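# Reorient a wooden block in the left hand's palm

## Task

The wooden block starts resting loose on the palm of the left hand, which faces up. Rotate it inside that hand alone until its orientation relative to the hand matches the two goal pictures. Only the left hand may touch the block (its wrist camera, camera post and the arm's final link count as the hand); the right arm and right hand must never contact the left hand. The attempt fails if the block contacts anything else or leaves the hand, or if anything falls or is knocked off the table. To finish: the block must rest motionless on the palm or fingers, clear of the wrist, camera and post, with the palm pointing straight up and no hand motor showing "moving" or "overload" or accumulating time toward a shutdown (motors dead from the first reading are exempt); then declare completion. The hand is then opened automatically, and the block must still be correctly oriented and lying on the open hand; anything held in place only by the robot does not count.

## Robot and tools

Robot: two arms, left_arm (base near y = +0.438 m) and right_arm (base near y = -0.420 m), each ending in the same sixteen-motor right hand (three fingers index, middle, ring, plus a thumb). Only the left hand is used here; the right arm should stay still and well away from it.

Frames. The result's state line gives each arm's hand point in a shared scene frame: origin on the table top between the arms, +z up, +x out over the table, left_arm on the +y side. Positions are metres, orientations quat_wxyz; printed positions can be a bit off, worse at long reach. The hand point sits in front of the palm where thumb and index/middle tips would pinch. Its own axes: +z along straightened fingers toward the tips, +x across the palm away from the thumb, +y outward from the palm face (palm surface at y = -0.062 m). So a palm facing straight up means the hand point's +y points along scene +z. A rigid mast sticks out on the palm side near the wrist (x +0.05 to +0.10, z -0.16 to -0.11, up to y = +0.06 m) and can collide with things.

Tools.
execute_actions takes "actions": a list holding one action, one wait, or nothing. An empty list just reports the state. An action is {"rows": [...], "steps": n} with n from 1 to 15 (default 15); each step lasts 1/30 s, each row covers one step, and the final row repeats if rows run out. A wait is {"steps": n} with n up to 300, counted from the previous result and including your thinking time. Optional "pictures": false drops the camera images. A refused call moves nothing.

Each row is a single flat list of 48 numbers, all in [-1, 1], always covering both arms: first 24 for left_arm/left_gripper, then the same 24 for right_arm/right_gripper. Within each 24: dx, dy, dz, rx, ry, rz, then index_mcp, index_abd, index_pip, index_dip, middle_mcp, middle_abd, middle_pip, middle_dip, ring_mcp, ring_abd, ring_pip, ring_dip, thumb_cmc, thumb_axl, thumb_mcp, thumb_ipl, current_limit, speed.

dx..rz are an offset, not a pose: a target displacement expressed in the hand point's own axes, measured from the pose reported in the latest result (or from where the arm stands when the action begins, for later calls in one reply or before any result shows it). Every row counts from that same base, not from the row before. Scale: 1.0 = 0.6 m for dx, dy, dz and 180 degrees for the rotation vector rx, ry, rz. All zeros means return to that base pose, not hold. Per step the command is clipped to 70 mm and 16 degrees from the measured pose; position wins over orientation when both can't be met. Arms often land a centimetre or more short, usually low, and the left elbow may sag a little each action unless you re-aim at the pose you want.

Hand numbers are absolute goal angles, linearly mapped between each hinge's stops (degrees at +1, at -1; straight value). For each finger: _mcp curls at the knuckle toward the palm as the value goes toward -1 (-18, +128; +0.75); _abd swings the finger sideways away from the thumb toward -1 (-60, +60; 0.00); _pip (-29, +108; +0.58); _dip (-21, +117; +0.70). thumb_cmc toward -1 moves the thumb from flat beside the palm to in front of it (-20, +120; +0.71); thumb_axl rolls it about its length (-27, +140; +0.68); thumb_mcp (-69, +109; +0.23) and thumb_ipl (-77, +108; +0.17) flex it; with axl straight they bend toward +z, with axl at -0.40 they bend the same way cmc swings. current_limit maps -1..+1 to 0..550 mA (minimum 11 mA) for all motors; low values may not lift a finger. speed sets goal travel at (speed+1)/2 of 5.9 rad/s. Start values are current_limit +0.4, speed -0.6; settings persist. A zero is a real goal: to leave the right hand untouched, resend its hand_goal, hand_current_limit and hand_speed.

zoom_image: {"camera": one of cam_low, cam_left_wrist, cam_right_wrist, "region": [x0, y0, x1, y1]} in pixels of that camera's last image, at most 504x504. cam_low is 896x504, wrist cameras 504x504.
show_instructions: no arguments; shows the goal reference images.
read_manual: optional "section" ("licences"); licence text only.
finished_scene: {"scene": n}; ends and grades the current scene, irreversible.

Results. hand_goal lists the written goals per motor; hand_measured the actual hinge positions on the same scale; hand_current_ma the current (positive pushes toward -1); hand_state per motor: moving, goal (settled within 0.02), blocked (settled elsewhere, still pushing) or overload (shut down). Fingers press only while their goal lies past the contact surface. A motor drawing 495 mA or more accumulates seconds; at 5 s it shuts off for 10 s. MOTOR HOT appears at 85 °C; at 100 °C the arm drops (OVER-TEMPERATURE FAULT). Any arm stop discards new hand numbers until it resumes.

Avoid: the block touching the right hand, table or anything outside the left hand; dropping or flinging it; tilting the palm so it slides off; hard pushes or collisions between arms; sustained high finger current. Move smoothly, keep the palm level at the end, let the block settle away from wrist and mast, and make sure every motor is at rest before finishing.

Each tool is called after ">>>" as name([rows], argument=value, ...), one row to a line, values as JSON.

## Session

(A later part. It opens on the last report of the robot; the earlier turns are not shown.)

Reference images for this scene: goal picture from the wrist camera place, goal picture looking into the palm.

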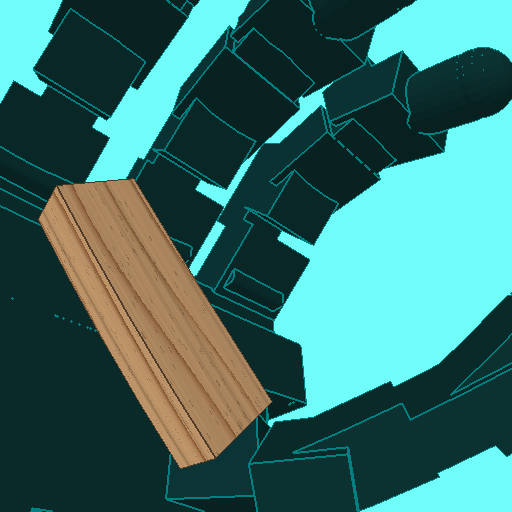

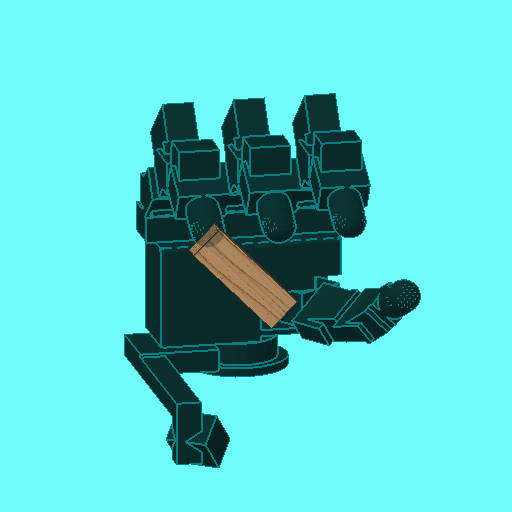

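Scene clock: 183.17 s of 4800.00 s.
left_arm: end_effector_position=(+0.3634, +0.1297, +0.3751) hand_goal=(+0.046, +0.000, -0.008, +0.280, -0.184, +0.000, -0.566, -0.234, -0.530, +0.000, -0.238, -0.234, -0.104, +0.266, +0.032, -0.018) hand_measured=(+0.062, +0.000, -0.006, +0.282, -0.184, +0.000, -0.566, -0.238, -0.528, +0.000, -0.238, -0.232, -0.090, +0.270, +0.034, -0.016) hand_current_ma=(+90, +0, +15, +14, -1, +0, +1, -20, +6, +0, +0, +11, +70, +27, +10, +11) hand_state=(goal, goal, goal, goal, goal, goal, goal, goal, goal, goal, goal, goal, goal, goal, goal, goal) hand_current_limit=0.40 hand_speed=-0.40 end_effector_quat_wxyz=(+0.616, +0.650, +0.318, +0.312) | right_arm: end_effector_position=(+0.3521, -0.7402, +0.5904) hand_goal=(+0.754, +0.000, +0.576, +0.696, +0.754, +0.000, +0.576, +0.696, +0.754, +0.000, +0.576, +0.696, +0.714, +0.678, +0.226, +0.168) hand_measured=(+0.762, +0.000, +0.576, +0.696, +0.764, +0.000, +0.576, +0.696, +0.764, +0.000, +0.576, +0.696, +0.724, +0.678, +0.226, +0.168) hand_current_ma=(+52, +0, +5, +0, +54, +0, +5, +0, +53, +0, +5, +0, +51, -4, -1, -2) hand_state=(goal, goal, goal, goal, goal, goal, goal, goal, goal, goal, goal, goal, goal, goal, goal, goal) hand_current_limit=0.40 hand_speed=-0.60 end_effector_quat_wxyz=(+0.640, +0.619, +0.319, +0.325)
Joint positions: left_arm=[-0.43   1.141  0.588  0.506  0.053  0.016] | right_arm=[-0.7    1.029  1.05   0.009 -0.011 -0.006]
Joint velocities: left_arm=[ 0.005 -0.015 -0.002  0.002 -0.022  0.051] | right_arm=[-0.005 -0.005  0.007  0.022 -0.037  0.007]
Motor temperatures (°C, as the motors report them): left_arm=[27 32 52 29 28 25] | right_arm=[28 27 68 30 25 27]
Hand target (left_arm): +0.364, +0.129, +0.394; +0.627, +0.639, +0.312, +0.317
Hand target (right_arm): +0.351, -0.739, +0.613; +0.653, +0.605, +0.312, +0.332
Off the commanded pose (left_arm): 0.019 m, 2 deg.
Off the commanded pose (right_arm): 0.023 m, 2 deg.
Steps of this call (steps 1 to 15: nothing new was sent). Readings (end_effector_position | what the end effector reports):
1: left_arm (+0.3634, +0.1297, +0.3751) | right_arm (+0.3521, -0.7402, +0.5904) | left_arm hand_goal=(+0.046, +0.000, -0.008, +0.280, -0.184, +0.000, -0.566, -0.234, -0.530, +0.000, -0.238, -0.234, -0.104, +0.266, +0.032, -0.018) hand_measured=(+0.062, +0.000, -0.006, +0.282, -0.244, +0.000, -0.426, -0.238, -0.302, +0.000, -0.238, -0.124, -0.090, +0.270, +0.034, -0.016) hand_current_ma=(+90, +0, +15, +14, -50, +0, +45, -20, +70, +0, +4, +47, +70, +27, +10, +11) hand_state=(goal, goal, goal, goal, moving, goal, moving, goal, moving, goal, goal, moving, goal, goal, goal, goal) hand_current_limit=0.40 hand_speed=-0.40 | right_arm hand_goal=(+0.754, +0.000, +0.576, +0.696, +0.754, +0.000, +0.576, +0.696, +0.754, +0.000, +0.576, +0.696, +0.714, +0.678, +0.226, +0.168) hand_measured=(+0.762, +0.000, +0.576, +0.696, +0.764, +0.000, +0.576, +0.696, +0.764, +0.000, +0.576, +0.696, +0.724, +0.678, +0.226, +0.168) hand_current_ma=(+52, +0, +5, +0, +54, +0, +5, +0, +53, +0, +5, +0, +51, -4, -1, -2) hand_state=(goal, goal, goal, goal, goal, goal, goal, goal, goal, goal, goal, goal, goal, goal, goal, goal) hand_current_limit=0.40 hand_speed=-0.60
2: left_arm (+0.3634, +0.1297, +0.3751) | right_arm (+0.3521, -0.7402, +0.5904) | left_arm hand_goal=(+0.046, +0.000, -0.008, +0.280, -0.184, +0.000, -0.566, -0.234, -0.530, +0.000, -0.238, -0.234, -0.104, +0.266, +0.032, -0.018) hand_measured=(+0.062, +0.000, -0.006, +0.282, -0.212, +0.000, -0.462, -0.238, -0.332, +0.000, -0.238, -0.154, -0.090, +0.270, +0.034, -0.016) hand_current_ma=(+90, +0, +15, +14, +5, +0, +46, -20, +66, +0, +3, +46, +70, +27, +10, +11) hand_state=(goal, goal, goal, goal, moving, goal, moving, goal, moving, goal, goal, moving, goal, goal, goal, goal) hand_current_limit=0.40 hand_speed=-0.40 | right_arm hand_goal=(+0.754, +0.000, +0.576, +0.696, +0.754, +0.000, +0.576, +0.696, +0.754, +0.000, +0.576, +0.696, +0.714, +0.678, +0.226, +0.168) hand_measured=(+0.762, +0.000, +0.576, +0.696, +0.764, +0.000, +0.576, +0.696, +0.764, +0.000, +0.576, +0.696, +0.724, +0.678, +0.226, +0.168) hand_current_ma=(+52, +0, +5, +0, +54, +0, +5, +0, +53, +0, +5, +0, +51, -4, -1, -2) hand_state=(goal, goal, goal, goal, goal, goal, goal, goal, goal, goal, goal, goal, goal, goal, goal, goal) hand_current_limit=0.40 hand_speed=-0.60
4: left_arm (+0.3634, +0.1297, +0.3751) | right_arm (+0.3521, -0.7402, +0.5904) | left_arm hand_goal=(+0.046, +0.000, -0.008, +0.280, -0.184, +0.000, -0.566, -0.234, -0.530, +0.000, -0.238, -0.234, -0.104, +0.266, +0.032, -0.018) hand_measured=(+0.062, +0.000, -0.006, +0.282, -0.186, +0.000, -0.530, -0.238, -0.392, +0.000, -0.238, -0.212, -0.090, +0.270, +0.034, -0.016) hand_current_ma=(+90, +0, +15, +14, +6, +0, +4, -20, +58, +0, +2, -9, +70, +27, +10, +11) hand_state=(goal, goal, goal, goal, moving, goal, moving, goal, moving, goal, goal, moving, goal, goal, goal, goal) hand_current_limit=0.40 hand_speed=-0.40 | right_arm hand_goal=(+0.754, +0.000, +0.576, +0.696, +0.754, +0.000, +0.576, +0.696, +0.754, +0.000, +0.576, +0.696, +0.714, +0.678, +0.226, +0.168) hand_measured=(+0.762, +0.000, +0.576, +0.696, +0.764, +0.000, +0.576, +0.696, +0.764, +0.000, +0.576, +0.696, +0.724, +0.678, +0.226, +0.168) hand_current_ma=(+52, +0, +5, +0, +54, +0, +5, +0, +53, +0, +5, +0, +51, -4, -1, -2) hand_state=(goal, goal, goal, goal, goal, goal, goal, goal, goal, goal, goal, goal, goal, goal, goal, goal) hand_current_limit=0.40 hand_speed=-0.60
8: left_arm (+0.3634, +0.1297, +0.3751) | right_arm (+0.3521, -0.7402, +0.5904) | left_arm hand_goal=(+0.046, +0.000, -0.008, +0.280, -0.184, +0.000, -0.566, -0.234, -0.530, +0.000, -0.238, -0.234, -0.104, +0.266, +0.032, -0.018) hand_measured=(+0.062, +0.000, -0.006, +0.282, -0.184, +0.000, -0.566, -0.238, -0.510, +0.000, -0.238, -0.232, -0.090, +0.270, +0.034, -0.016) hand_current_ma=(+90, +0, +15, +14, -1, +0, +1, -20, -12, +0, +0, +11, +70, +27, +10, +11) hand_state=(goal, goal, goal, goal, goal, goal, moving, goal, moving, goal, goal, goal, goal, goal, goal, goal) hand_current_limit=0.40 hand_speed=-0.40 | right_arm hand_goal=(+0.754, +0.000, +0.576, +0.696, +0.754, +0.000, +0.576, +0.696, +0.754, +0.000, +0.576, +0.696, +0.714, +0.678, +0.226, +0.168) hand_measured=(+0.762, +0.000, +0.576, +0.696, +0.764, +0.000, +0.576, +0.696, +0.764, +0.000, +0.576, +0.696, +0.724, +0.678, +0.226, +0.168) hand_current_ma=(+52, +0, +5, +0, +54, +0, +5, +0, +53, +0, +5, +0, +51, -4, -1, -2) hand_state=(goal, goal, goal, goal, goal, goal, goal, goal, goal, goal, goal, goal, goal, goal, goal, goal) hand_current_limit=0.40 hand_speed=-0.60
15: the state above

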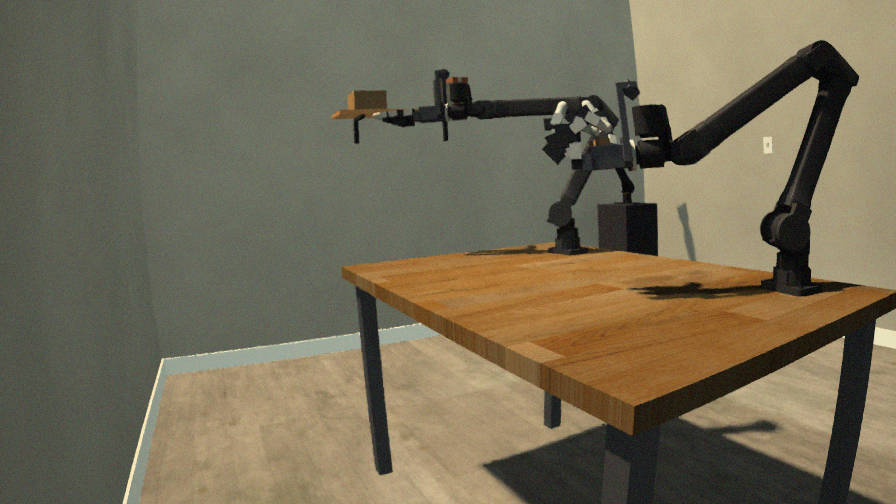

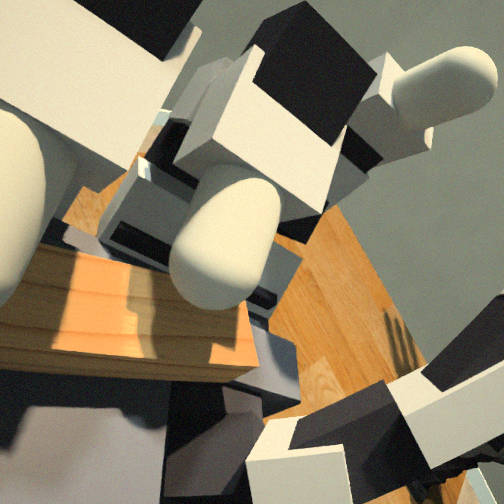

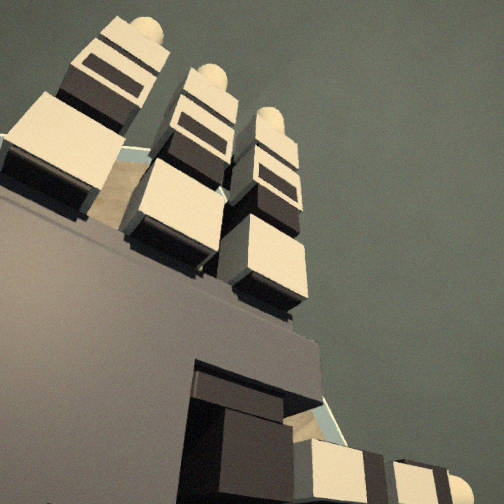

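>>> execute_actions([
  {"rows": [[0,0.032,0,-0.011,0,0, 0.046,0,-0.008,0.28, -0.28,0,-0.566,-0.375, -0.53,0,-0.239,-0.235, -0.104,0.266,0.032,-0.018, 0.4,-0.65, 0,0.039,0,-0.0135,0,0, 0.754,0,0.576,0.696, 0.754,0,0.576,0.696, 0.754,0,0.576,0.696, 0.714,0.678,0.226,0.168, 0.4,-0.6]], "steps": 10},
], pictures=false)

>>> execute_actions([
  {"rows": [[0,0.032,0,-0.011,0,0, 0.046,0,-0.008,0.28, -0.30,0.42,-0.566,-0.40, -0.53,0,-0.239,-0.235, -0.104,0.266,0.032,-0.018, 0.4,-0.65, 0,0.039,0,-0.0135,0,0, 0.754,0,0.576,0.696, 0.754,0,0.576,0.696, 0.754,0,0.576,0.696, 0.714,0.678,0.226,0.168, 0.4,-0.6]], "steps": 15},
])

Scene clock: 243.50 s of 4800.00 s.
left_arm: end_effector_position=(+0.3634, +0.1297, +0.3751) hand_goal=(+0.046, +0.000, -0.008, +0.280, -0.280, +0.000, -0.566, -0.374, -0.530, +0.000, -0.238, -0.234, -0.104, +0.266, +0.032, -0.018) hand_measured=(+0.062, +0.000, -0.006, +0.282, -0.266, +0.000, -0.556, -0.356, -0.528, +0.000, -0.238, -0.232, -0.090, +0.270, +0.034, -0.016) hand_current_ma=(+90, +0, +15, +14, +78, +0, +55, +105, +6, +0, +0, +11, +70, +27, +10, +11) hand_state=(goal, goal, goal, goal, goal, goal, goal, goal, goal, goal, goal, goal, goal, goal, goal, goal) hand_current_limit=0.40 hand_speed=-0.65 end_effector_quat_wxyz=(+0.616, +0.650, +0.318, +0.312) | right_arm: end_effector_position=(+0.3521, -0.7402, +0.5904) hand_goal=(+0.754, +0.000, +0.576, +0.696, +0.754, +0.000, +0.576, +0.696, +0.754, +0.000, +0.576, +0.696, +0.714, +0.678, +0.226, +0.168) hand_measured=(+0.762, +0.000, +0.576, +0.696, +0.764, +0.000, +0.576, +0.696, +0.764, +0.000, +0.576, +0.696, +0.724, +0.678, +0.226, +0.168) hand_current_ma=(+52, +0, +5, +0, +54, +0, +5, +0, +53, +0, +5, +0, +51, -4, -1, -2) hand_state=(goal, goal, goal, goal, goal, goal, goal, goal, goal, goal, goal, goal, goal, goal, goal, goal) hand_current_limit=0.40 hand_speed=-0.60 end_effector_quat_wxyz=(+0.640, +0.619, +0.319, +0.325)
Joint positions: left_arm=[-0.43   1.141  0.588  0.506  0.053  0.016] | right_arm=[-0.7    1.029  1.05   0.009 -0.011 -0.006]
Joint velocities: left_arm=[ 0.005 -0.005  0.002  0.017  0.022  0.007] | right_arm=[ 0.005 -0.005 -0.007  0.012 -0.007  0.022]
Motor temperatures (°C, as the motors report them): left_arm=[27 32 53 29 28 25] | right_arm=[28 27 70 30 25 27]
Hand target (left_arm): +0.364, +0.129, +0.394; +0.627, +0.639, +0.312, +0.317
Hand target (right_arm): +0.351, -0.739, +0.613; +0.653, +0.605, +0.312, +0.332
Off the commanded pose (left_arm): 0.019 m, 2 deg.
Off the commanded pose (right_arm): 0.023 m, 2 deg.
Steps of this call (steps 1 to 1800: nothing new was sent; steps 1801 to 1810: all 10 steps of this action). Readings (end_effector_position | what the end effector reports):
1801: left_arm (+0.3634, +0.1297, +0.3751) | right_arm (+0.3521, -0.7402, +0.5904) | left_arm hand_goal=(+0.046, +0.000, -0.008, +0.280, -0.280, +0.000, -0.566, -0.374, -0.530, +0.000, -0.238, -0.234, -0.104, +0.266, +0.032, -0.018) hand_measured=(+0.062, +0.000, -0.006, +0.282, -0.184, +0.000, -0.566, -0.238, -0.528, +0.000, -0.238, -0.232, -0.090, +0.270, +0.034, -0.016) hand_current_ma=(+90, +0, +15, +14, -1, +0, +1, -20, +6, +0, +0, +11, +70, +27, +10, +11) hand_state=(goal, goal, goal, goal, moving, goal, goal, moving, goal, goal, goal, goal, goal, goal, goal, goal) hand_current_limit=0.40 hand_speed=-0.65 | right_arm hand_goal=(+0.754, +0.000, +0.576, +0.696, +0.754, +0.000, +0.576, +0.696, +0.754, +0.000, +0.576, +0.696, +0.714, +0.678, +0.226, +0.168) hand_measured=(+0.762, +0.000, +0.576, +0.696, +0.764, +0.000, +0.576, +0.696, +0.764, +0.000, +0.576, +0.696, +0.724, +0.678, +0.226, +0.168) hand_current_ma=(+52, +0, +5, +0, +54, +0, +5, +0, +53, +0, +5, +0, +51, -4, -1, -2) hand_state=(goal, goal, goal, goal, goal, goal, goal, goal, goal, goal, goal, goal, goal, goal, goal, goal) hand_current_limit=0.40 hand_speed=-0.60
1802: left_arm (+0.3634, +0.1297, +0.3751) | right_arm (+0.3521, -0.7402, +0.5904) | left_arm hand_goal=(+0.046, +0.000, -0.008, +0.280, -0.280, +0.000, -0.566, -0.374, -0.530, +0.000, -0.238, -0.234, -0.104, +0.266, +0.032, -0.018) hand_measured=(+0.062, +0.000, -0.006, +0.282, -0.184, +0.000, -0.566, -0.238, -0.528, +0.000, -0.238, -0.232, -0.090, +0.270, +0.034, -0.016) hand_current_ma=(+90, +0, +15, +14, +64, +0, +1, +46, +6, +0, +0, +11, +70, +27, +10, +11) hand_state=(goal, goal, goal, goal, moving, goal, goal, moving, goal, goal, goal, goal, goal, goal, goal, goal) hand_current_limit=0.40 hand_speed=-0.65 | right_arm hand_goal=(+0.754, +0.000, +0.576, +0.696, +0.754, +0.000, +0.576, +0.696, +0.754, +0.000, +0.576, +0.696, +0.714, +0.678, +0.226, +0.168) hand_measured=(+0.762, +0.000, +0.576, +0.696, +0.764, +0.000, +0.576, +0.696, +0.764, +0.000, +0.576, +0.696, +0.724, +0.678, +0.226, +0.168) hand_current_ma=(+52, +0, +5, +0, +54, +0, +5, +0, +53, +0, +5, +0, +51, -4, -1, -2) hand_state=(goal, goal, goal, goal, goal, goal, goal, goal, goal, goal, goal, goal, goal, goal, goal, goal) hand_current_limit=0.40 hand_speed=-0.60
1804: left_arm (+0.3634, +0.1297, +0.3751) | right_arm (+0.3521, -0.7402, +0.5904) | left_arm hand_goal=(+0.046, +0.000, -0.008, +0.280, -0.280, +0.000, -0.566, -0.374, -0.530, +0.000, -0.238, -0.234, -0.104, +0.266, +0.032, -0.018) hand_measured=(+0.062, +0.000, -0.006, +0.282, -0.214, +0.000, -0.566, -0.274, -0.528, +0.000, -0.238, -0.232, -0.090, +0.270, +0.034, -0.016) hand_current_ma=(+90, +0, +15, +14, +86, +0, +1, +49, +6, +0, +0, +11, +70, +27, +10, +11) hand_state=(goal, goal, goal, goal, moving, goal, goal, moving, goal, goal, goal, goal, goal, goal, goal, goal) hand_current_limit=0.40 hand_speed=-0.65 | right_arm hand_goal=(+0.754, +0.000, +0.576, +0.696, +0.754, +0.000, +0.576, +0.696, +0.754, +0.000, +0.576, +0.696, +0.714, +0.678, +0.226, +0.168) hand_measured=(+0.762, +0.000, +0.576, +0.696, +0.764, +0.000, +0.576, +0.696, +0.764, +0.000, +0.576, +0.696, +0.724, +0.678, +0.226, +0.168) hand_current_ma=(+52, +0, +5, +0, +54, +0, +5, +0, +53, +0, +5, +0, +51, -4, -1, -2) hand_state=(goal, goal, goal, goal, goal, goal, goal, goal, goal, goal, goal, goal, goal, goal, goal, goal) hand_current_limit=0.40 hand_speed=-0.60
1808: left_arm (+0.3634, +0.1297, +0.3751) | right_arm (+0.3521, -0.7402, +0.5904) | left_arm hand_goal=(+0.046, +0.000, -0.008, +0.280, -0.280, +0.000, -0.566, -0.374, -0.530, +0.000, -0.238, -0.234, -0.104, +0.266, +0.032, -0.018) hand_measured=(+0.062, +0.000, -0.006, +0.282, -0.266, +0.000, -0.556, -0.354, -0.528, +0.000, -0.238, -0.232, -0.090, +0.270, +0.034, -0.016) hand_current_ma=(+90, +0, +15, +14, +82, +0, +59, +102, +6, +0, +0, +11, +70, +27, +10, +11) hand_state=(goal, goal, goal, goal, moving, goal, moving, moving, goal, goal, goal, goal, goal, goal, goal, goal) hand_current_limit=0.40 hand_speed=-0.65 | right_arm hand_goal=(+0.754, +0.000, +0.576, +0.696, +0.754, +0.000, +0.576, +0.696, +0.754, +0.000, +0.576, +0.696, +0.714, +0.678, +0.226, +0.168) hand_measured=(+0.762, +0.000, +0.576, +0.696, +0.764, +0.000, +0.576, +0.696, +0.764, +0.000, +0.576, +0.696, +0.724, +0.678, +0.226, +0.168) hand_current_ma=(+52, +0, +5, +0, +54, +0, +5, +0, +53, +0, +5, +0, +51, -4, -1, -2) hand_state=(goal, goal, goal, goal, goal, goal, goal, goal, goal, goal, goal, goal, goal, goal, goal, goal) hand_current_limit=0.40 hand_speed=-0.60
1810: the state above

Scene clock: 244.00 s of 4800.00 s.
left_arm: end_effector_position=(+0.3634, +0.1297, +0.3751) hand_goal=(+0.046, +0.000, -0.008, +0.280, -0.300, +0.420, -0.566, -0.400, -0.530, +0.000, -0.238, -0.234, -0.104, +0.266, +0.032, -0.018) hand_measured=(+0.062, +0.000, -0.006, +0.282, -0.274, +0.400, -0.548, -0.388, -0.528, +0.000, -0.238, -0.232, -0.090, +0.270, +0.034, -0.016) hand_current_ma=(+90, +0, +15, +14, +131, +6, +96, +63, +6, +0, +0, +11, +70, +27, +10, +11) hand_state=(goal, goal, goal, goal, moving, moving, goal, moving, goal, goal, goal, goal, goal, goal, goal, goal) hand_current_limit=0.40 hand_speed=-0.65 end_effector_quat_wxyz=(+0.616, +0.650, +0.318, +0.312) | right_arm: end_effector_position=(+0.3521, -0.7402, +0.5904) hand_goal=(+0.754, +0.000, +0.576, +0.696, +0.754, +0.000, +0.576, +0.696, +0.754, +0.000, +0.576, +0.696, +0.714, +0.678, +0.226, +0.168) hand_measured=(+0.762, +0.000, +0.576, +0.696, +0.764, +0.000, +0.576, +0.696, +0.764, +0.000, +0.576, +0.696, +0.724, +0.678, +0.226, +0.168) hand_current_ma=(+52, +0, +5, +0, +54, +0, +5, +0, +53, +0, +5, +0, +51, -4, -1, -2) hand_state=(goal, goal, goal, goal, goal, goal, goal, goal, goal, goal, goal, goal, goal, goal, goal, goal) hand_current_limit=0.40 hand_speed=-0.60 end_effector_quat_wxyz=(+0.640, +0.619, +0.319, +0.325)
Joint positions: left_arm=[-0.43   1.141  0.588  0.506  0.053  0.016] | right_arm=[-0.7    1.029  1.05   0.009 -0.011 -0.006]
Joint velocities: left_arm=[-0.005 -0.015  0.012  0.002  0.022  0.022] | right_arm=[ 0.005 -0.024 -0.017 -0.007  0.066  0.051]
Motor temperatures (°C, as the motors report them): left_arm=[27 32 53 29 28 25] | right_arm=[28 27 70 30 25 27]
Hand target (left_arm): +0.364, +0.129, +0.394; +0.627, +0.639, +0.312, +0.317
Hand target (right_arm): +0.351, -0.739, +0.613; +0.653, +0.605, +0.312, +0.332
Off the commanded pose (left_arm): 0.019 m, 2 deg.
Off the commanded pose (right_arm): 0.023 m, 2 deg.
Steps of this call (steps 1 to 15: all 15 steps of this action). Readings (end_effector_position | what the end effector reports):
1: left_arm (+0.3634, +0.1297, +0.3751) | right_arm (+0.3521, -0.7402, +0.5904) | left_arm hand_goal=(+0.046, +0.000, -0.008, +0.280, -0.300, +0.420, -0.566, -0.400, -0.530, +0.000, -0.238, -0.234, -0.104, +0.266, +0.032, -0.018) hand_measured=(+0.062, +0.000, -0.006, +0.282, -0.266, +0.000, -0.556, -0.356, -0.528, +0.000, -0.238, -0.232, -0.090, +0.270, +0.034, -0.016) hand_current_ma=(+90, +0, +15, +14, +78, +0, +55, +106, +6, +0, +0, +11, +70, +27, +10, +11) hand_state=(goal, goal, goal, goal, moving, moving, goal, moving, goal, goal, goal, goal, goal, goal, goal, goal) hand_current_limit=0.40 hand_speed=-0.65 | right_arm hand_goal=(+0.754, +0.000, +0.576, +0.696, +0.754, +0.000, +0.576, +0.696, +0.754, +0.000, +0.576, +0.696, +0.714, +0.678, +0.226, +0.168) hand_measured=(+0.762, +0.000, +0.576, +0.696, +0.764, +0.000, +0.576, +0.696, +0.764, +0.000, +0.576, +0.696, +0.724, +0.678, +0.226, +0.168) hand_current_ma=(+52, +0, +5, +0, +54, +0, +5, +0, +53, +0, +5, +0, +51, -4, -1, -2) hand_state=(goal, goal, goal, goal, goal, goal, goal, goal, goal, goal, goal, goal, goal, goal, goal, goal) hand_current_limit=0.40 hand_speed=-0.60
2: left_arm (+0.3634, +0.1297, +0.3751) | right_arm (+0.3521, -0.7402, +0.5904) | left_arm hand_goal=(+0.046, +0.000, -0.008, +0.280, -0.300, +0.420, -0.566, -0.400, -0.530, +0.000, -0.238, -0.234, -0.104, +0.266, +0.032, -0.018) hand_measured=(+0.062, +0.000, -0.006, +0.282, -0.266, +0.000, -0.556, -0.356, -0.528, +0.000, -0.238, -0.232, -0.090, +0.270, +0.034, -0.016) hand_current_ma=(+90, +0, +15, +14, +132, -58, +55, +157, +6, +0, +0, +11, +70, +27, +10, +11) hand_state=(goal, goal, goal, goal, moving, moving, goal, moving, goal, goal, goal, goal, goal, goal, goal, goal) hand_current_limit=0.40 hand_speed=-0.65 | right_arm hand_goal=(+0.754, +0.000, +0.576, +0.696, +0.754, +0.000, +0.576, +0.696, +0.754, +0.000, +0.576, +0.696, +0.714, +0.678, +0.226, +0.168) hand_measured=(+0.762, +0.000, +0.576, +0.696, +0.764, +0.000, +0.576, +0.696, +0.764, +0.000, +0.576, +0.696, +0.724, +0.678, +0.226, +0.168) hand_current_ma=(+52, +0, +5, +0, +54, +0, +5, +0, +53, +0, +5, +0, +51, -4, -1, -2) hand_state=(goal, goal, goal, goal, goal, goal, goal, goal, goal, goal, goal, goal, goal, goal, goal, goal) hand_current_limit=0.40 hand_speed=-0.60
4: left_arm (+0.3634, +0.1297, +0.3751) | right_arm (+0.3521, -0.7402, +0.5904) | left_arm hand_goal=(+0.046, +0.000, -0.008, +0.280, -0.300, +0.420, -0.566, -0.400, -0.530, +0.000, -0.238, -0.234, -0.104, +0.266, +0.032, -0.018) hand_measured=(+0.062, +0.000, -0.006, +0.282, -0.266, +0.042, -0.548, -0.374, -0.528, +0.000, -0.238, -0.232, -0.090, +0.270, +0.034, -0.016) hand_current_ma=(+90, +0, +15, +14, +188, -74, +101, +127, +6, +0, +0, +11, +70, +27, +10, +11) hand_state=(goal, goal, goal, goal, moving, moving, moving, moving, goal, goal, goal, goal, goal, goal, goal, goal) hand_current_limit=0.40 hand_speed=-0.65 | right_arm hand_goal=(+0.754, +0.000, +0.576, +0.696, +0.754, +0.000, +0.576, +0.696, +0.754, +0.000, +0.576, +0.696, +0.714, +0.678, +0.226, +0.168) hand_measured=(+0.762, +0.000, +0.576, +0.696, +0.764, +0.000, +0.576, +0.696, +0.764, +0.000, +0.576, +0.696, +0.724, +0.678, +0.226, +0.168) hand_current_ma=(+52, +0, +5, +0, +54, +0, +5, +0, +53, +0, +5, +0, +51, -4, -1, -2) hand_state=(goal, goal, goal, goal, goal, goal, goal, goal, goal, goal, goal, goal, goal, goal, goal, goal) hand_current_limit=0.40 hand_speed=-0.60
8: left_arm (+0.3634, +0.1297, +0.3751) | right_arm (+0.3521, -0.7402, +0.5904) | left_arm hand_goal=(+0.046, +0.000, -0.008, +0.280, -0.300, +0.420, -0.566, -0.400, -0.530, +0.000, -0.238, -0.234, -0.104, +0.266, +0.032, -0.018) hand_measured=(+0.062, +0.000, -0.006, +0.282, -0.266, +0.170, -0.548, -0.380, -0.528, +0.000, -0.238, -0.232, -0.090, +0.270, +0.034, -0.016) hand_current_ma=(+90, +0, +15, +14, +179, -60, +96, +109, +6, +0, +0, +11, +70, +27, +10, +11) hand_state=(goal, goal, goal, goal, blocked, moving, goal, moving, goal, goal, goal, goal, goal, goal, goal, goal) hand_current_limit=0.40 hand_speed=-0.65 | right_arm hand_goal=(+0.754, +0.000, +0.576, +0.696, +0.754, +0.000, +0.576, +0.696, +0.754, +0.000, +0.576, +0.696, +0.714, +0.678, +0.226, +0.168) hand_measured=(+0.762, +0.000, +0.576, +0.696, +0.764, +0.000, +0.576, +0.696, +0.764, +0.000, +0.576, +0.696, +0.724, +0.678, +0.226, +0.168) hand_current_ma=(+52, +0, +5, +0, +54, +0, +5, +0, +53, +0, +5, +0, +51, -4, -1, -2) hand_state=(goal, goal, goal, goal, goal, goal, goal, goal, goal, goal, goal, goal, goal, goal, goal, goal) hand_current_limit=0.40 hand_speed=-0.60
15: the state above

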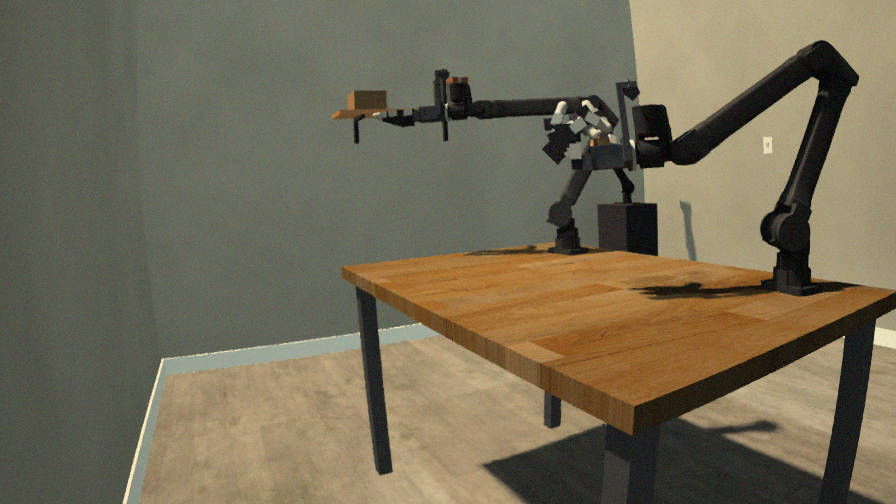

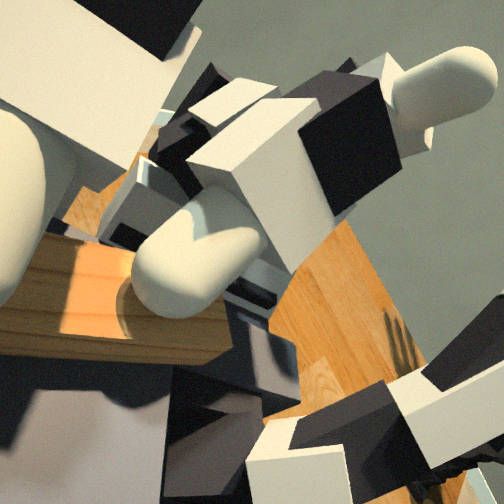

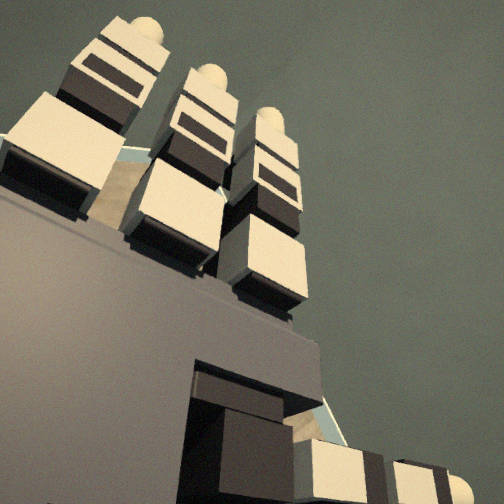

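>>> execute_actions([
  {"rows": [[0,0.032,0,-0.011,0,0, 0.046,0,-0.008,0.28, -0.116,0.42,-0.566,-0.304, -0.53,0,-0.239,-0.235, -0.104,0.266,0.032,-0.018, 0.4,-0.5, 0,0.039,0,-0.0135,0,0, 0.754,0,0.576,0.696, 0.754,0,0.576,0.696, 0.754,0,0.576,0.696, 0.714,0.678,0.226,0.168, 0.4,-0.6]], "steps": 6},
], pictures=false)

>>> execute_actions([
  {"rows": [[0,0.032,0,-0.011,0,0, 0.046,0,-0.008,0.28, -0.116,0,-0.596,-0.304, -0.53,0,-0.239,-0.235, -0.104,0.266,0.032,-0.018, 0.4,-0.5, 0,0.039,0,-0.0135,0,0, 0.754,0,0.576,0.696, 0.754,0,0.576,0.696, 0.754,0,0.576,0.696, 0.714,0.678,0.226,0.168, 0.4,-0.6]], "steps": 15},
], pictures=false)

>>> execute_actions([
  {"rows": [[0,0.032,0,-0.011,0,0, 0.046,0,-0.008,0.28, -0.212,0,-0.596,-0.452, -0.53,0,-0.353,-0.357, -0.104,0.266,0.032,-0.018, 0.4,-0.65, 0,0.039,0,-0.0135,0,0, 0.754,0,0.576,0.696, 0.754,0,0.576,0.696, 0.754,0,0.576,0.696, 0.714,0.678,0.226,0.168, 0.4,-0.6]], "steps": 12},
])

Scene clock: 282.27 s of 4800.00 s.
left_arm: end_effector_position=(+0.3634, +0.1297, +0.3751) hand_goal=(+0.046, +0.000, -0.008, +0.280, -0.116, +0.420, -0.566, -0.304, -0.530, +0.000, -0.238, -0.234, -0.104, +0.266, +0.032, -0.018) hand_measured=(+0.062, +0.000, -0.006, +0.282, -0.180, +0.418, -0.564, -0.310, -0.528, +0.000, -0.238, -0.232, -0.090, +0.270, +0.034, -0.016) hand_current_ma=(+90, +0, +15, +14, -51, -10, +3, -11, +6, +0, +0, +11, +70, +27, +10, +11) hand_state=(goal, goal, goal, goal, moving, goal, moving, moving, goal, goal, goal, goal, goal, goal, goal, goal) hand_current_limit=0.40 hand_speed=-0.50 end_effector_quat_wxyz=(+0.616, +0.650, +0.318, +0.312) | right_arm: end_effector_position=(+0.3521, -0.7402, +0.5904) hand_goal=(+0.754, +0.000, +0.576, +0.696, +0.754, +0.000, +0.576, +0.696, +0.754, +0.000, +0.576, +0.696, +0.714, +0.678, +0.226, +0.168) hand_measured=(+0.762, +0.000, +0.576, +0.696, +0.764, +0.000, +0.576, +0.696, +0.764, +0.000, +0.576, +0.696, +0.724, +0.678, +0.226, +0.168) hand_current_ma=(+52, +0, +5, +0, +54, +0, +5, +0, +53, +0, +5, +0, +51, -4, -1, -2) hand_state=(goal, goal, goal, goal, goal, goal, goal, goal, goal, goal, goal, goal, goal, goal, goal, goal) hand_current_limit=0.40 hand_speed=-0.60 end_effector_quat_wxyz=(+0.640, +0.619, +0.319, +0.325)
Joint positions: left_arm=[-0.43   1.141  0.588  0.506  0.053  0.016] | right_arm=[-0.7    1.029  1.05   0.009 -0.011 -0.006]
Joint velocities: left_arm=[-0.005 -0.005 -0.012 -0.022 -0.081  0.037] | right_arm=[ 0.005 -0.015  0.032 -0.017  0.007 -0.022]
Motor temperatures (°C, as the motors report them): left_arm=[27 32 53 29 28 25] | right_arm=[28 27 71 30 25 27]
Hand target (left_arm): +0.364, +0.129, +0.394; +0.627, +0.639, +0.312, +0.317
Hand target (right_arm): +0.351, -0.739, +0.613; +0.653, +0.605, +0.312, +0.332
Off the commanded pose (left_arm): 0.019 m, 2 deg.
Off the commanded pose (right_arm): 0.023 m, 2 deg.
Steps of this call (steps 1 to 1142: nothing new was sent; steps 1143 to 1148: all 6 steps of this action). Readings (end_effector_position | what the end effector reports):
1143: left_arm (+0.3634, +0.1297, +0.3751) | right_arm (+0.3521, -0.7402, +0.5904) | left_arm hand_goal=(+0.046, +0.000, -0.008, +0.280, -0.116, +0.420, -0.566, -0.304, -0.530, +0.000, -0.238, -0.234, -0.104, +0.266, +0.032, -0.018) hand_measured=(+0.062, +0.000, -0.006, +0.282, -0.274, +0.418, -0.548, -0.388, -0.528, +0.000, -0.238, -0.232, -0.090, +0.270, +0.034, -0.016) hand_current_ma=(+90, +0, +15, +14, +134, -11, +96, +66, +6, +0, +0, +11, +70, +27, +10, +11) hand_state=(goal, goal, goal, goal, moving, goal, goal, moving, goal, goal, goal, goal, goal, goal, goal, goal) hand_current_limit=0.40 hand_speed=-0.50 | right_arm hand_goal=(+0.754, +0.000, +0.576, +0.696, +0.754, +0.000, +0.576, +0.696, +0.754, +0.000, +0.576, +0.696, +0.714, +0.678, +0.226, +0.168) hand_measured=(+0.762, +0.000, +0.576, +0.696, +0.764, +0.000, +0.576, +0.696, +0.764, +0.000, +0.576, +0.696, +0.724, +0.678, +0.226, +0.168) hand_current_ma=(+52, +0, +5, +0, +54, +0, +5, +0, +53, +0, +5, +0, +51, -4, -1, -2) hand_state=(goal, goal, goal, goal, goal, goal, goal, goal, goal, goal, goal, goal, goal, goal, goal, goal) hand_current_limit=0.40 hand_speed=-0.60
1144: left_arm (+0.3634, +0.1297, +0.3751) | right_arm (+0.3521, -0.7402, +0.5904) | left_arm hand_goal=(+0.046, +0.000, -0.008, +0.280, -0.116, +0.420, -0.566, -0.304, -0.530, +0.000, -0.238, -0.234, -0.104, +0.266, +0.032, -0.018) hand_measured=(+0.062, +0.000, -0.006, +0.282, -0.274, +0.418, -0.548, -0.388, -0.528, +0.000, -0.238, -0.232, -0.090, +0.270, +0.034, -0.016) hand_current_ma=(+90, +0, +15, +14, +34, -11, +96, -32, +6, +0, +0, +11, +70, +27, +10, +11) hand_state=(goal, goal, goal, goal, moving, goal, goal, moving, goal, goal, goal, goal, goal, goal, goal, goal) hand_current_limit=0.40 hand_speed=-0.50 | right_arm hand_goal=(+0.754, +0.000, +0.576, +0.696, +0.754, +0.000, +0.576, +0.696, +0.754, +0.000, +0.576, +0.696, +0.714, +0.678, +0.226, +0.168) hand_measured=(+0.762, +0.000, +0.576, +0.696, +0.764, +0.000, +0.576, +0.696, +0.764, +0.000, +0.576, +0.696, +0.724, +0.678, +0.226, +0.168) hand_current_ma=(+52, +0, +5, +0, +54, +0, +5, +0, +53, +0, +5, +0, +51, -4, -1, -2) hand_state=(goal, goal, goal, goal, goal, goal, goal, goal, goal, goal, goal, goal, goal, goal, goal, goal) hand_current_limit=0.40 hand_speed=-0.60
1146: left_arm (+0.3634, +0.1297, +0.3751) | right_arm (+0.3521, -0.7402, +0.5904) | left_arm hand_goal=(+0.046, +0.000, -0.008, +0.280, -0.116, +0.420, -0.566, -0.304, -0.530, +0.000, -0.238, -0.234, -0.104, +0.266, +0.032, -0.018) hand_measured=(+0.062, +0.000, -0.006, +0.282, -0.242, +0.418, -0.560, -0.344, -0.528, +0.000, -0.238, -0.232, -0.090, +0.270, +0.034, -0.016) hand_current_ma=(+90, +0, +15, +14, -60, -10, +1, -35, +6, +0, +0, +11, +70, +27, +10, +11) hand_state=(goal, goal, goal, goal, moving, goal, moving, moving, goal, goal, goal, goal, goal, goal, goal, goal) hand_current_limit=0.40 hand_speed=-0.50 | right_arm hand_goal=(+0.754, +0.000, +0.576, +0.696, +0.754, +0.000, +0.576, +0.696, +0.754, +0.000, +0.576, +0.696, +0.714, +0.678, +0.226, +0.168) hand_measured=(+0.762, +0.000, +0.576, +0.696, +0.764, +0.000, +0.576, +0.696, +0.764, +0.000, +0.576, +0.696, +0.724, +0.678, +0.226, +0.168) hand_current_ma=(+52, +0, +5, +0, +54, +0, +5, +0, +53, +0, +5, +0, +51, -4, -1, -2) hand_state=(goal, goal, goal, goal, goal, goal, goal, goal, goal, goal, goal, goal, goal, goal, goal, goal) hand_current_limit=0.40 hand_speed=-0.60
1148: the state above

Scene clock: 282.77 s of 4800.00 s.
left_arm: end_effector_position=(+0.3634, +0.1297, +0.3751) hand_goal=(+0.046, +0.000, -0.008, +0.280, -0.116, +0.000, -0.596, -0.304, -0.530, +0.000, -0.238, -0.234, -0.104, +0.266, +0.032, -0.018) hand_measured=(+0.062, +0.000, -0.006, +0.282, -0.116, +0.008, -0.596, -0.308, -0.528, +0.000, -0.238, -0.232, -0.090, +0.270, +0.034, -0.016) hand_current_ma=(+90, +0, +15, +14, +3, +6, +2, -19, +6, +0, +0, +11, +70, +27, +10, +11) hand_state=(goal, goal, goal, goal, goal, moving, goal, goal, goal, goal, goal, goal, goal, goal, goal, goal) hand_current_limit=0.40 hand_speed=-0.50 end_effector_quat_wxyz=(+0.616, +0.650, +0.318, +0.312) | right_arm: end_effector_position=(+0.3521, -0.7402, +0.5904) hand_goal=(+0.754, +0.000, +0.576, +0.696, +0.754, +0.000, +0.576, +0.696, +0.754, +0.000, +0.576, +0.696, +0.714, +0.678, +0.226, +0.168) hand_measured=(+0.762, +0.000, +0.576, +0.696, +0.764, +0.000, +0.576, +0.696, +0.764, +0.000, +0.576, +0.696, +0.724, +0.678, +0.226, +0.168) hand_current_ma=(+52, +0, +5, +0, +54, +0, +5, +0, +53, +0, +5, +0, +51, -4, -1, -2) hand_state=(goal, goal, goal, goal, goal, goal, goal, goal, goal, goal, goal, goal, goal, goal, goal, goal) hand_current_limit=0.40 hand_speed=-0.60 end_effector_quat_wxyz=(+0.640, +0.619, +0.319, +0.325)
Joint positions: left_arm=[-0.43   1.141  0.588  0.506  0.053  0.016] | right_arm=[-0.7    1.029  1.05   0.009 -0.011 -0.006]
Joint velocities: left_arm=[-0.015 -0.015 -0.022  0.007 -0.022  0.007] | right_arm=[-0.005  0.005  0.002  0.002  0.051 -0.007]
Motor temperatures (°C, as the motors report them): left_arm=[27 32 53 29 28 25] | right_arm=[28 27 71 30 25 27]
Hand target (left_arm): +0.364, +0.129, +0.394; +0.627, +0.639, +0.312, +0.317
Hand target (right_arm): +0.351, -0.739, +0.613; +0.653, +0.605, +0.312, +0.332
Off the commanded pose (left_arm): 0.019 m, 2 deg.
Off the commanded pose (right_arm): 0.023 m, 2 deg.
Steps of this call (steps 1 to 15: all 15 steps of this action). Readings (end_effector_position | what the end effector reports):
1: left_arm (+0.3634, +0.1297, +0.3751) | right_arm (+0.3521, -0.7402, +0.5904) | left_arm hand_goal=(+0.046, +0.000, -0.008, +0.280, -0.116, +0.000, -0.596, -0.304, -0.530, +0.000, -0.238, -0.234, -0.104, +0.266, +0.032, -0.018) hand_measured=(+0.062, +0.000, -0.006, +0.282, -0.146, +0.418, -0.564, -0.308, -0.528, +0.000, -0.238, -0.232, -0.090, +0.270, +0.034, -0.016) hand_current_ma=(+90, +0, +15, +14, +3, -10, +3, -17, +6, +0, +0, +11, +70, +27, +10, +11) hand_state=(goal, goal, goal, goal, moving, moving, moving, moving, goal, goal, goal, goal, goal, goal, goal, goal) hand_current_limit=0.40 hand_speed=-0.50 | right_arm hand_goal=(+0.754, +0.000, +0.576, +0.696, +0.754, +0.000, +0.576, +0.696, +0.754, +0.000, +0.576, +0.696, +0.714, +0.678, +0.226, +0.168) hand_measured=(+0.762, +0.000, +0.576, +0.696, +0.764, +0.000, +0.576, +0.696, +0.764, +0.000, +0.576, +0.696, +0.724, +0.678, +0.226, +0.168) hand_current_ma=(+52, +0, +5, +0, +54, +0, +5, +0, +53, +0, +5, +0, +51, -4, -1, -2) hand_state=(goal, goal, goal, goal, goal, goal, goal, goal, goal, goal, goal, goal, goal, goal, goal, goal) hand_current_limit=0.40 hand_speed=-0.60
2: left_arm (+0.3634, +0.1297, +0.3751) | right_arm (+0.3521, -0.7402, +0.5904) | left_arm hand_goal=(+0.046, +0.000, -0.008, +0.280, -0.116, +0.000, -0.596, -0.304, -0.530, +0.000, -0.238, -0.234, -0.104, +0.266, +0.032, -0.018) hand_measured=(+0.062, +0.000, -0.006, +0.282, -0.126, +0.418, -0.566, -0.308, -0.528, +0.000, -0.238, -0.232, -0.090, +0.270, +0.034, -0.016) hand_current_ma=(+90, +0, +15, +14, +19, +78, +57, -19, +6, +0, +0, +11, +70, +27, +10, +11) hand_state=(goal, goal, goal, goal, moving, moving, moving, moving, goal, goal, goal, goal, goal, goal, goal, goal) hand_current_limit=0.40 hand_speed=-0.50 | right_arm hand_goal=(+0.754, +0.000, +0.576, +0.696, +0.754, +0.000, +0.576, +0.696, +0.754, +0.000, +0.576, +0.696, +0.714, +0.678, +0.226, +0.168) hand_measured=(+0.762, +0.000, +0.576, +0.696, +0.764, +0.000, +0.576, +0.696, +0.764, +0.000, +0.576, +0.696, +0.724, +0.678, +0.226, +0.168) hand_current_ma=(+52, +0, +5, +0, +54, +0, +5, +0, +53, +0, +5, +0, +51, -4, -1, -2) hand_state=(goal, goal, goal, goal, goal, goal, goal, goal, goal, goal, goal, goal, goal, goal, goal, goal) hand_current_limit=0.40 hand_speed=-0.60
4: left_arm (+0.3634, +0.1297, +0.3751) | right_arm (+0.3521, -0.7402, +0.5904) | left_arm hand_goal=(+0.046, +0.000, -0.008, +0.280, -0.116, +0.000, -0.596, -0.304, -0.530, +0.000, -0.238, -0.234, -0.104, +0.266, +0.032, -0.018) hand_measured=(+0.062, +0.000, -0.006, +0.282, -0.116, +0.364, -0.590, -0.308, -0.528, +0.000, -0.238, -0.232, -0.090, +0.270, +0.034, -0.016) hand_current_ma=(+90, +0, +15, +14, +5, +57, -4, -19, +6, +0, +0, +11, +70, +27, +10, +11) hand_state=(goal, goal, goal, goal, moving, moving, moving, goal, goal, goal, goal, goal, goal, goal, goal, goal) hand_current_limit=0.40 hand_speed=-0.50 | right_arm hand_goal=(+0.754, +0.000, +0.576, +0.696, +0.754, +0.000, +0.576, +0.696, +0.754, +0.000, +0.576, +0.696, +0.714, +0.678, +0.226, +0.168) hand_measured=(+0.762, +0.000, +0.576, +0.696, +0.764, +0.000, +0.576, +0.696, +0.764, +0.000, +0.576, +0.696, +0.724, +0.678, +0.226, +0.168) hand_current_ma=(+52, +0, +5, +0, +54, +0, +5, +0, +53, +0, +5, +0, +51, -4, -1, -2) hand_state=(goal, goal, goal, goal, goal, goal, goal, goal, goal, goal, goal, goal, goal, goal, goal, goal) hand_current_limit=0.40 hand_speed=-0.60
8: left_arm (+0.3634, +0.1297, +0.3751) | right_arm (+0.3521, -0.7402, +0.5904) | left_arm hand_goal=(+0.046, +0.000, -0.008, +0.280, -0.116, +0.000, -0.596, -0.304, -0.530, +0.000, -0.238, -0.234, -0.104, +0.266, +0.032, -0.018) hand_measured=(+0.062, +0.000, -0.006, +0.282, -0.116, +0.228, -0.596, -0.308, -0.528, +0.000, -0.238, -0.232, -0.090, +0.270, +0.034, -0.016) hand_current_ma=(+90, +0, +15, +14, +3, +54, +2, -19, +6, +0, +0, +11, +70, +27, +10, +11) hand_state=(goal, goal, goal, goal, goal, moving, goal, goal, goal, goal, goal, goal, goal, goal, goal, goal) hand_current_limit=0.40 hand_speed=-0.50 | right_arm hand_goal=(+0.754, +0.000, +0.576, +0.696, +0.754, +0.000, +0.576, +0.696, +0.754, +0.000, +0.576, +0.696, +0.714, +0.678, +0.226, +0.168) hand_measured=(+0.762, +0.000, +0.576, +0.696, +0.764, +0.000, +0.576, +0.696, +0.764, +0.000, +0.576, +0.696, +0.724, +0.678, +0.226, +0.168) hand_current_ma=(+52, +0, +5, +0, +54, +0, +5, +0, +53, +0, +5, +0, +51, -4, -1, -2) hand_state=(goal, goal, goal, goal, goal, goal, goal, goal, goal, goal, goal, goal, goal, goal, goal, goal) hand_current_limit=0.40 hand_speed=-0.60
15: the state above

Scene clock: 283.17 s of 4800.00 s.
left_arm: end_effector_position=(+0.3634, +0.1297, +0.3751) hand_goal=(+0.046, +0.000, -0.008, +0.280, -0.212, +0.000, -0.596, -0.452, -0.530, +0.000, -0.352, -0.356, -0.104, +0.266, +0.032, -0.018) hand_measured=(+0.062, +0.000, -0.006, +0.282, -0.192, +0.002, -0.580, -0.428, -0.518, +0.000, -0.322, -0.334, -0.090, +0.270, +0.034, -0.016) hand_current_ma=(+90, +0, +15, +14, +111, +8, +83, +138, +67, +0, +181, +132, +70, +27, +10, +11) hand_state=(goal, goal, goal, goal, blocked, goal, goal, blocked, goal, goal, blocked, blocked, goal, goal, goal, goal) hand_current_limit=0.40 hand_speed=-0.65 end_effector_quat_wxyz=(+0.616, +0.650, +0.318, +0.312) | right_arm: end_effector_position=(+0.3521, -0.7402, +0.5904) hand_goal=(+0.754, +0.000, +0.576, +0.696, +0.754, +0.000, +0.576, +0.696, +0.754, +0.000, +0.576, +0.696, +0.714, +0.678, +0.226, +0.168) hand_measured=(+0.762, +0.000, +0.576, +0.696, +0.764, +0.000, +0.576, +0.696, +0.764, +0.000, +0.576, +0.696, +0.724, +0.678, +0.226, +0.168) hand_current_ma=(+52, +0, +5, +0, +54, +0, +5, +0, +53, +0, +5, +0, +51, -4, -1, -2) hand_state=(goal, goal, goal, goal, goal, goal, goal, goal, goal, goal, goal, goal, goal, goal, goal, goal) hand_current_limit=0.40 hand_speed=-0.60 end_effector_quat_wxyz=(+0.640, +0.619, +0.319, +0.325)
Joint positions: left_arm=[-0.43   1.141  0.588  0.506  0.053  0.016] | right_arm=[-0.7    1.029  1.05   0.009 -0.011 -0.006]
Joint velocities: left_arm=[ 0.005 -0.015  0.017 -0.017 -0.007 -0.066] | right_arm=[-0.005 -0.005 -0.022  0.007 -0.081 -0.051]
Motor temperatures (°C, as the motors report them): left_arm=[27 32 53 29 28 25] | right_arm=[28 27 71 30 25 27]
Hand target (left_arm): +0.364, +0.129, +0.394; +0.627, +0.639, +0.312, +0.317
Hand target (right_arm): +0.351, -0.739, +0.613; +0.653, +0.605, +0.312, +0.332
Off the commanded pose (left_arm): 0.019 m, 2 deg.
Off the commanded pose (right_arm): 0.023 m, 2 deg.
Steps of this call (steps 1 to 12: all 12 steps of this action). Readings (end_effector_position | what the end effector reports):
1: left_arm (+0.3634, +0.1297, +0.3751) | right_arm (+0.3521, -0.7402, +0.5904) | left_arm hand_goal=(+0.046, +0.000, -0.008, +0.280, -0.212, +0.000, -0.596, -0.452, -0.530, +0.000, -0.352, -0.356, -0.104, +0.266, +0.032, -0.018) hand_measured=(+0.062, +0.000, -0.006, +0.282, -0.116, +0.004, -0.596, -0.308, -0.528, +0.000, -0.238, -0.232, -0.090, +0.270, +0.034, -0.016) hand_current_ma=(+90, +0, +15, +14, +3, +11, +2, -19, +6, +0, +0, +11, +70, +27, +10, +11) hand_state=(goal, goal, goal, goal, moving, moving, goal, moving, goal, goal, moving, moving, goal, goal, goal, goal) hand_current_limit=0.40 hand_speed=-0.65 | right_arm hand_goal=(+0.754, +0.000, +0.576, +0.696, +0.754, +0.000, +0.576, +0.696, +0.754, +0.000, +0.576, +0.696, +0.714, +0.678, +0.226, +0.168) hand_measured=(+0.762, +0.000, +0.576, +0.696, +0.764, +0.000, +0.576, +0.696, +0.764, +0.000, +0.576, +0.696, +0.724, +0.678, +0.226, +0.168) hand_current_ma=(+52, +0, +5, +0, +54, +0, +5, +0, +53, +0, +5, +0, +51, -4, -1, -2) hand_state=(goal, goal, goal, goal, goal, goal, goal, goal, goal, goal, goal, goal, goal, goal, goal, goal) hand_current_limit=0.40 hand_speed=-0.60
2: left_arm (+0.3634, +0.1297, +0.3751) | right_arm (+0.3521, -0.7402, +0.5904) | left_arm hand_goal=(+0.046, +0.000, -0.008, +0.280, -0.212, +0.000, -0.596, -0.452, -0.530, +0.000, -0.352, -0.356, -0.104, +0.266, +0.032, -0.018) hand_measured=(+0.062, +0.000, -0.006, +0.282, -0.116, +0.004, -0.596, -0.308, -0.528, +0.000, -0.238, -0.232, -0.090, +0.270, +0.034, -0.016) hand_current_ma=(+90, +0, +15, +14, +70, +13, +2, +46, +6, +0, +56, +66, +70, +27, +10, +11) hand_state=(goal, goal, goal, goal, moving, moving, goal, moving, goal, goal, moving, moving, goal, goal, goal, goal) hand_current_limit=0.40 hand_speed=-0.65 | right_arm hand_goal=(+0.754, +0.000, +0.576, +0.696, +0.754, +0.000, +0.576, +0.696, +0.754, +0.000, +0.576, +0.696, +0.714, +0.678, +0.226, +0.168) hand_measured=(+0.762, +0.000, +0.576, +0.696, +0.764, +0.000, +0.576, +0.696, +0.764, +0.000, +0.576, +0.696, +0.724, +0.678, +0.226, +0.168) hand_current_ma=(+52, +0, +5, +0, +54, +0, +5, +0, +53, +0, +5, +0, +51, -4, -1, -2) hand_state=(goal, goal, goal, goal, goal, goal, goal, goal, goal, goal, goal, goal, goal, goal, goal, goal) hand_current_limit=0.40 hand_speed=-0.60
4: left_arm (+0.3634, +0.1297, +0.3751) | right_arm (+0.3521, -0.7402, +0.5904) | left_arm hand_goal=(+0.046, +0.000, -0.008, +0.280, -0.212, +0.000, -0.596, -0.452, -0.530, +0.000, -0.352, -0.356, -0.104, +0.266, +0.032, -0.018) hand_measured=(+0.062, +0.000, -0.006, +0.282, -0.144, +0.002, -0.596, -0.344, -0.528, +0.000, -0.278, -0.272, -0.090, +0.270, +0.034, -0.016) hand_current_ma=(+90, +0, +15, +14, +94, +14, +2, +49, +6, +0, +38, +49, +70, +27, +10, +11) hand_state=(goal, goal, goal, goal, moving, goal, goal, moving, goal, goal, moving, moving, goal, goal, goal, goal) hand_current_limit=0.40 hand_speed=-0.65 | right_arm hand_goal=(+0.754, +0.000, +0.576, +0.696, +0.754, +0.000, +0.576, +0.696, +0.754, +0.000, +0.576, +0.696, +0.714, +0.678, +0.226, +0.168) hand_measured=(+0.762, +0.000, +0.576, +0.696, +0.764, +0.000, +0.576, +0.696, +0.764, +0.000, +0.576, +0.696, +0.724, +0.678, +0.226, +0.168) hand_current_ma=(+52, +0, +5, +0, +54, +0, +5, +0, +53, +0, +5, +0, +51, -4, -1, -2) hand_state=(goal, goal, goal, goal, goal, goal, goal, goal, goal, goal, goal, goal, goal, goal, goal, goal) hand_current_limit=0.40 hand_speed=-0.60
8: left_arm (+0.3634, +0.1297, +0.3751) | right_arm (+0.3521, -0.7402, +0.5904) | left_arm hand_goal=(+0.046, +0.000, -0.008, +0.280, -0.212, +0.000, -0.596, -0.452, -0.530, +0.000, -0.352, -0.356, -0.104, +0.266, +0.032, -0.018) hand_measured=(+0.062, +0.000, -0.006, +0.282, -0.192, +0.002, -0.582, -0.426, -0.518, +0.000, -0.322, -0.332, -0.090, +0.270, +0.034, -0.016) hand_current_ma=(+90, +0, +15, +14, +114, +8, +92, +136, +70, +0, +187, +129, +70, +27, +10, +11) hand_state=(goal, goal, goal, goal, moving, goal, moving, moving, moving, goal, moving, moving, goal, goal, goal, goal) hand_current_limit=0.40 hand_speed=-0.65 | right_arm hand_goal=(+0.754, +0.000, +0.576, +0.696, +0.754, +0.000, +0.576, +0.696, +0.754, +0.000, +0.576, +0.696, +0.714, +0.678, +0.226, +0.168) hand_measured=(+0.762, +0.000, +0.576, +0.696, +0.764, +0.000, +0.576, +0.696, +0.764, +0.000, +0.576, +0.696, +0.724, +0.678, +0.226, +0.168) hand_current_ma=(+52, +0, +5, +0, +54, +0, +5, +0, +53, +0, +5, +0, +51, -4, -1, -2) hand_state=(goal, goal, goal, goal, goal, goal, goal, goal, goal, goal, goal, goal, goal, goal, goal, goal) hand_current_limit=0.40 hand_speed=-0.60
12: the state above

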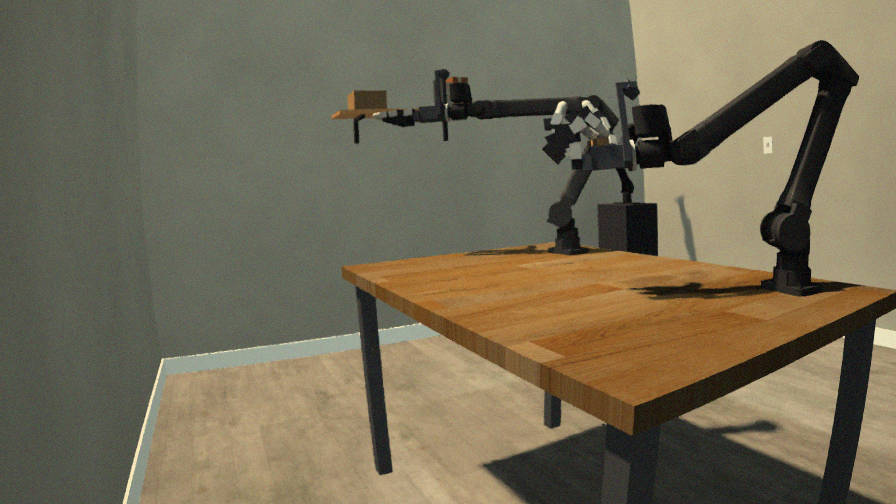

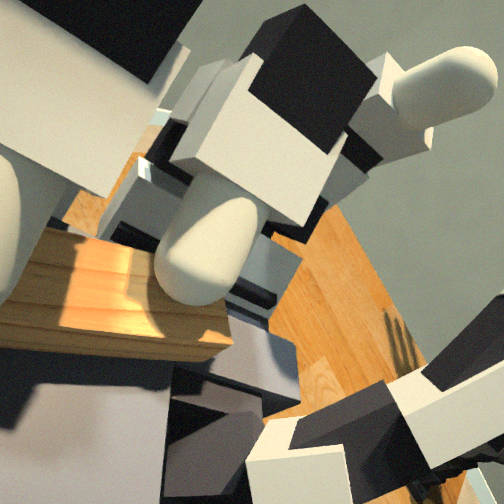

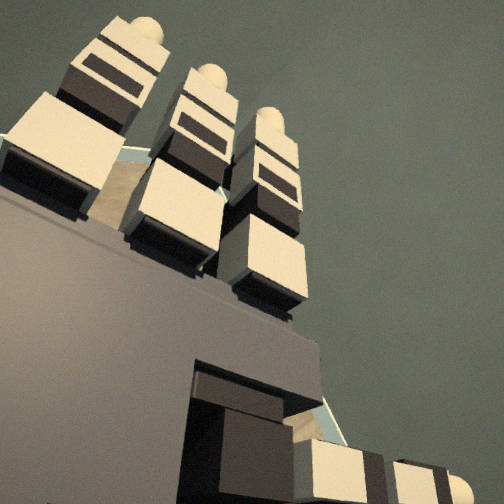

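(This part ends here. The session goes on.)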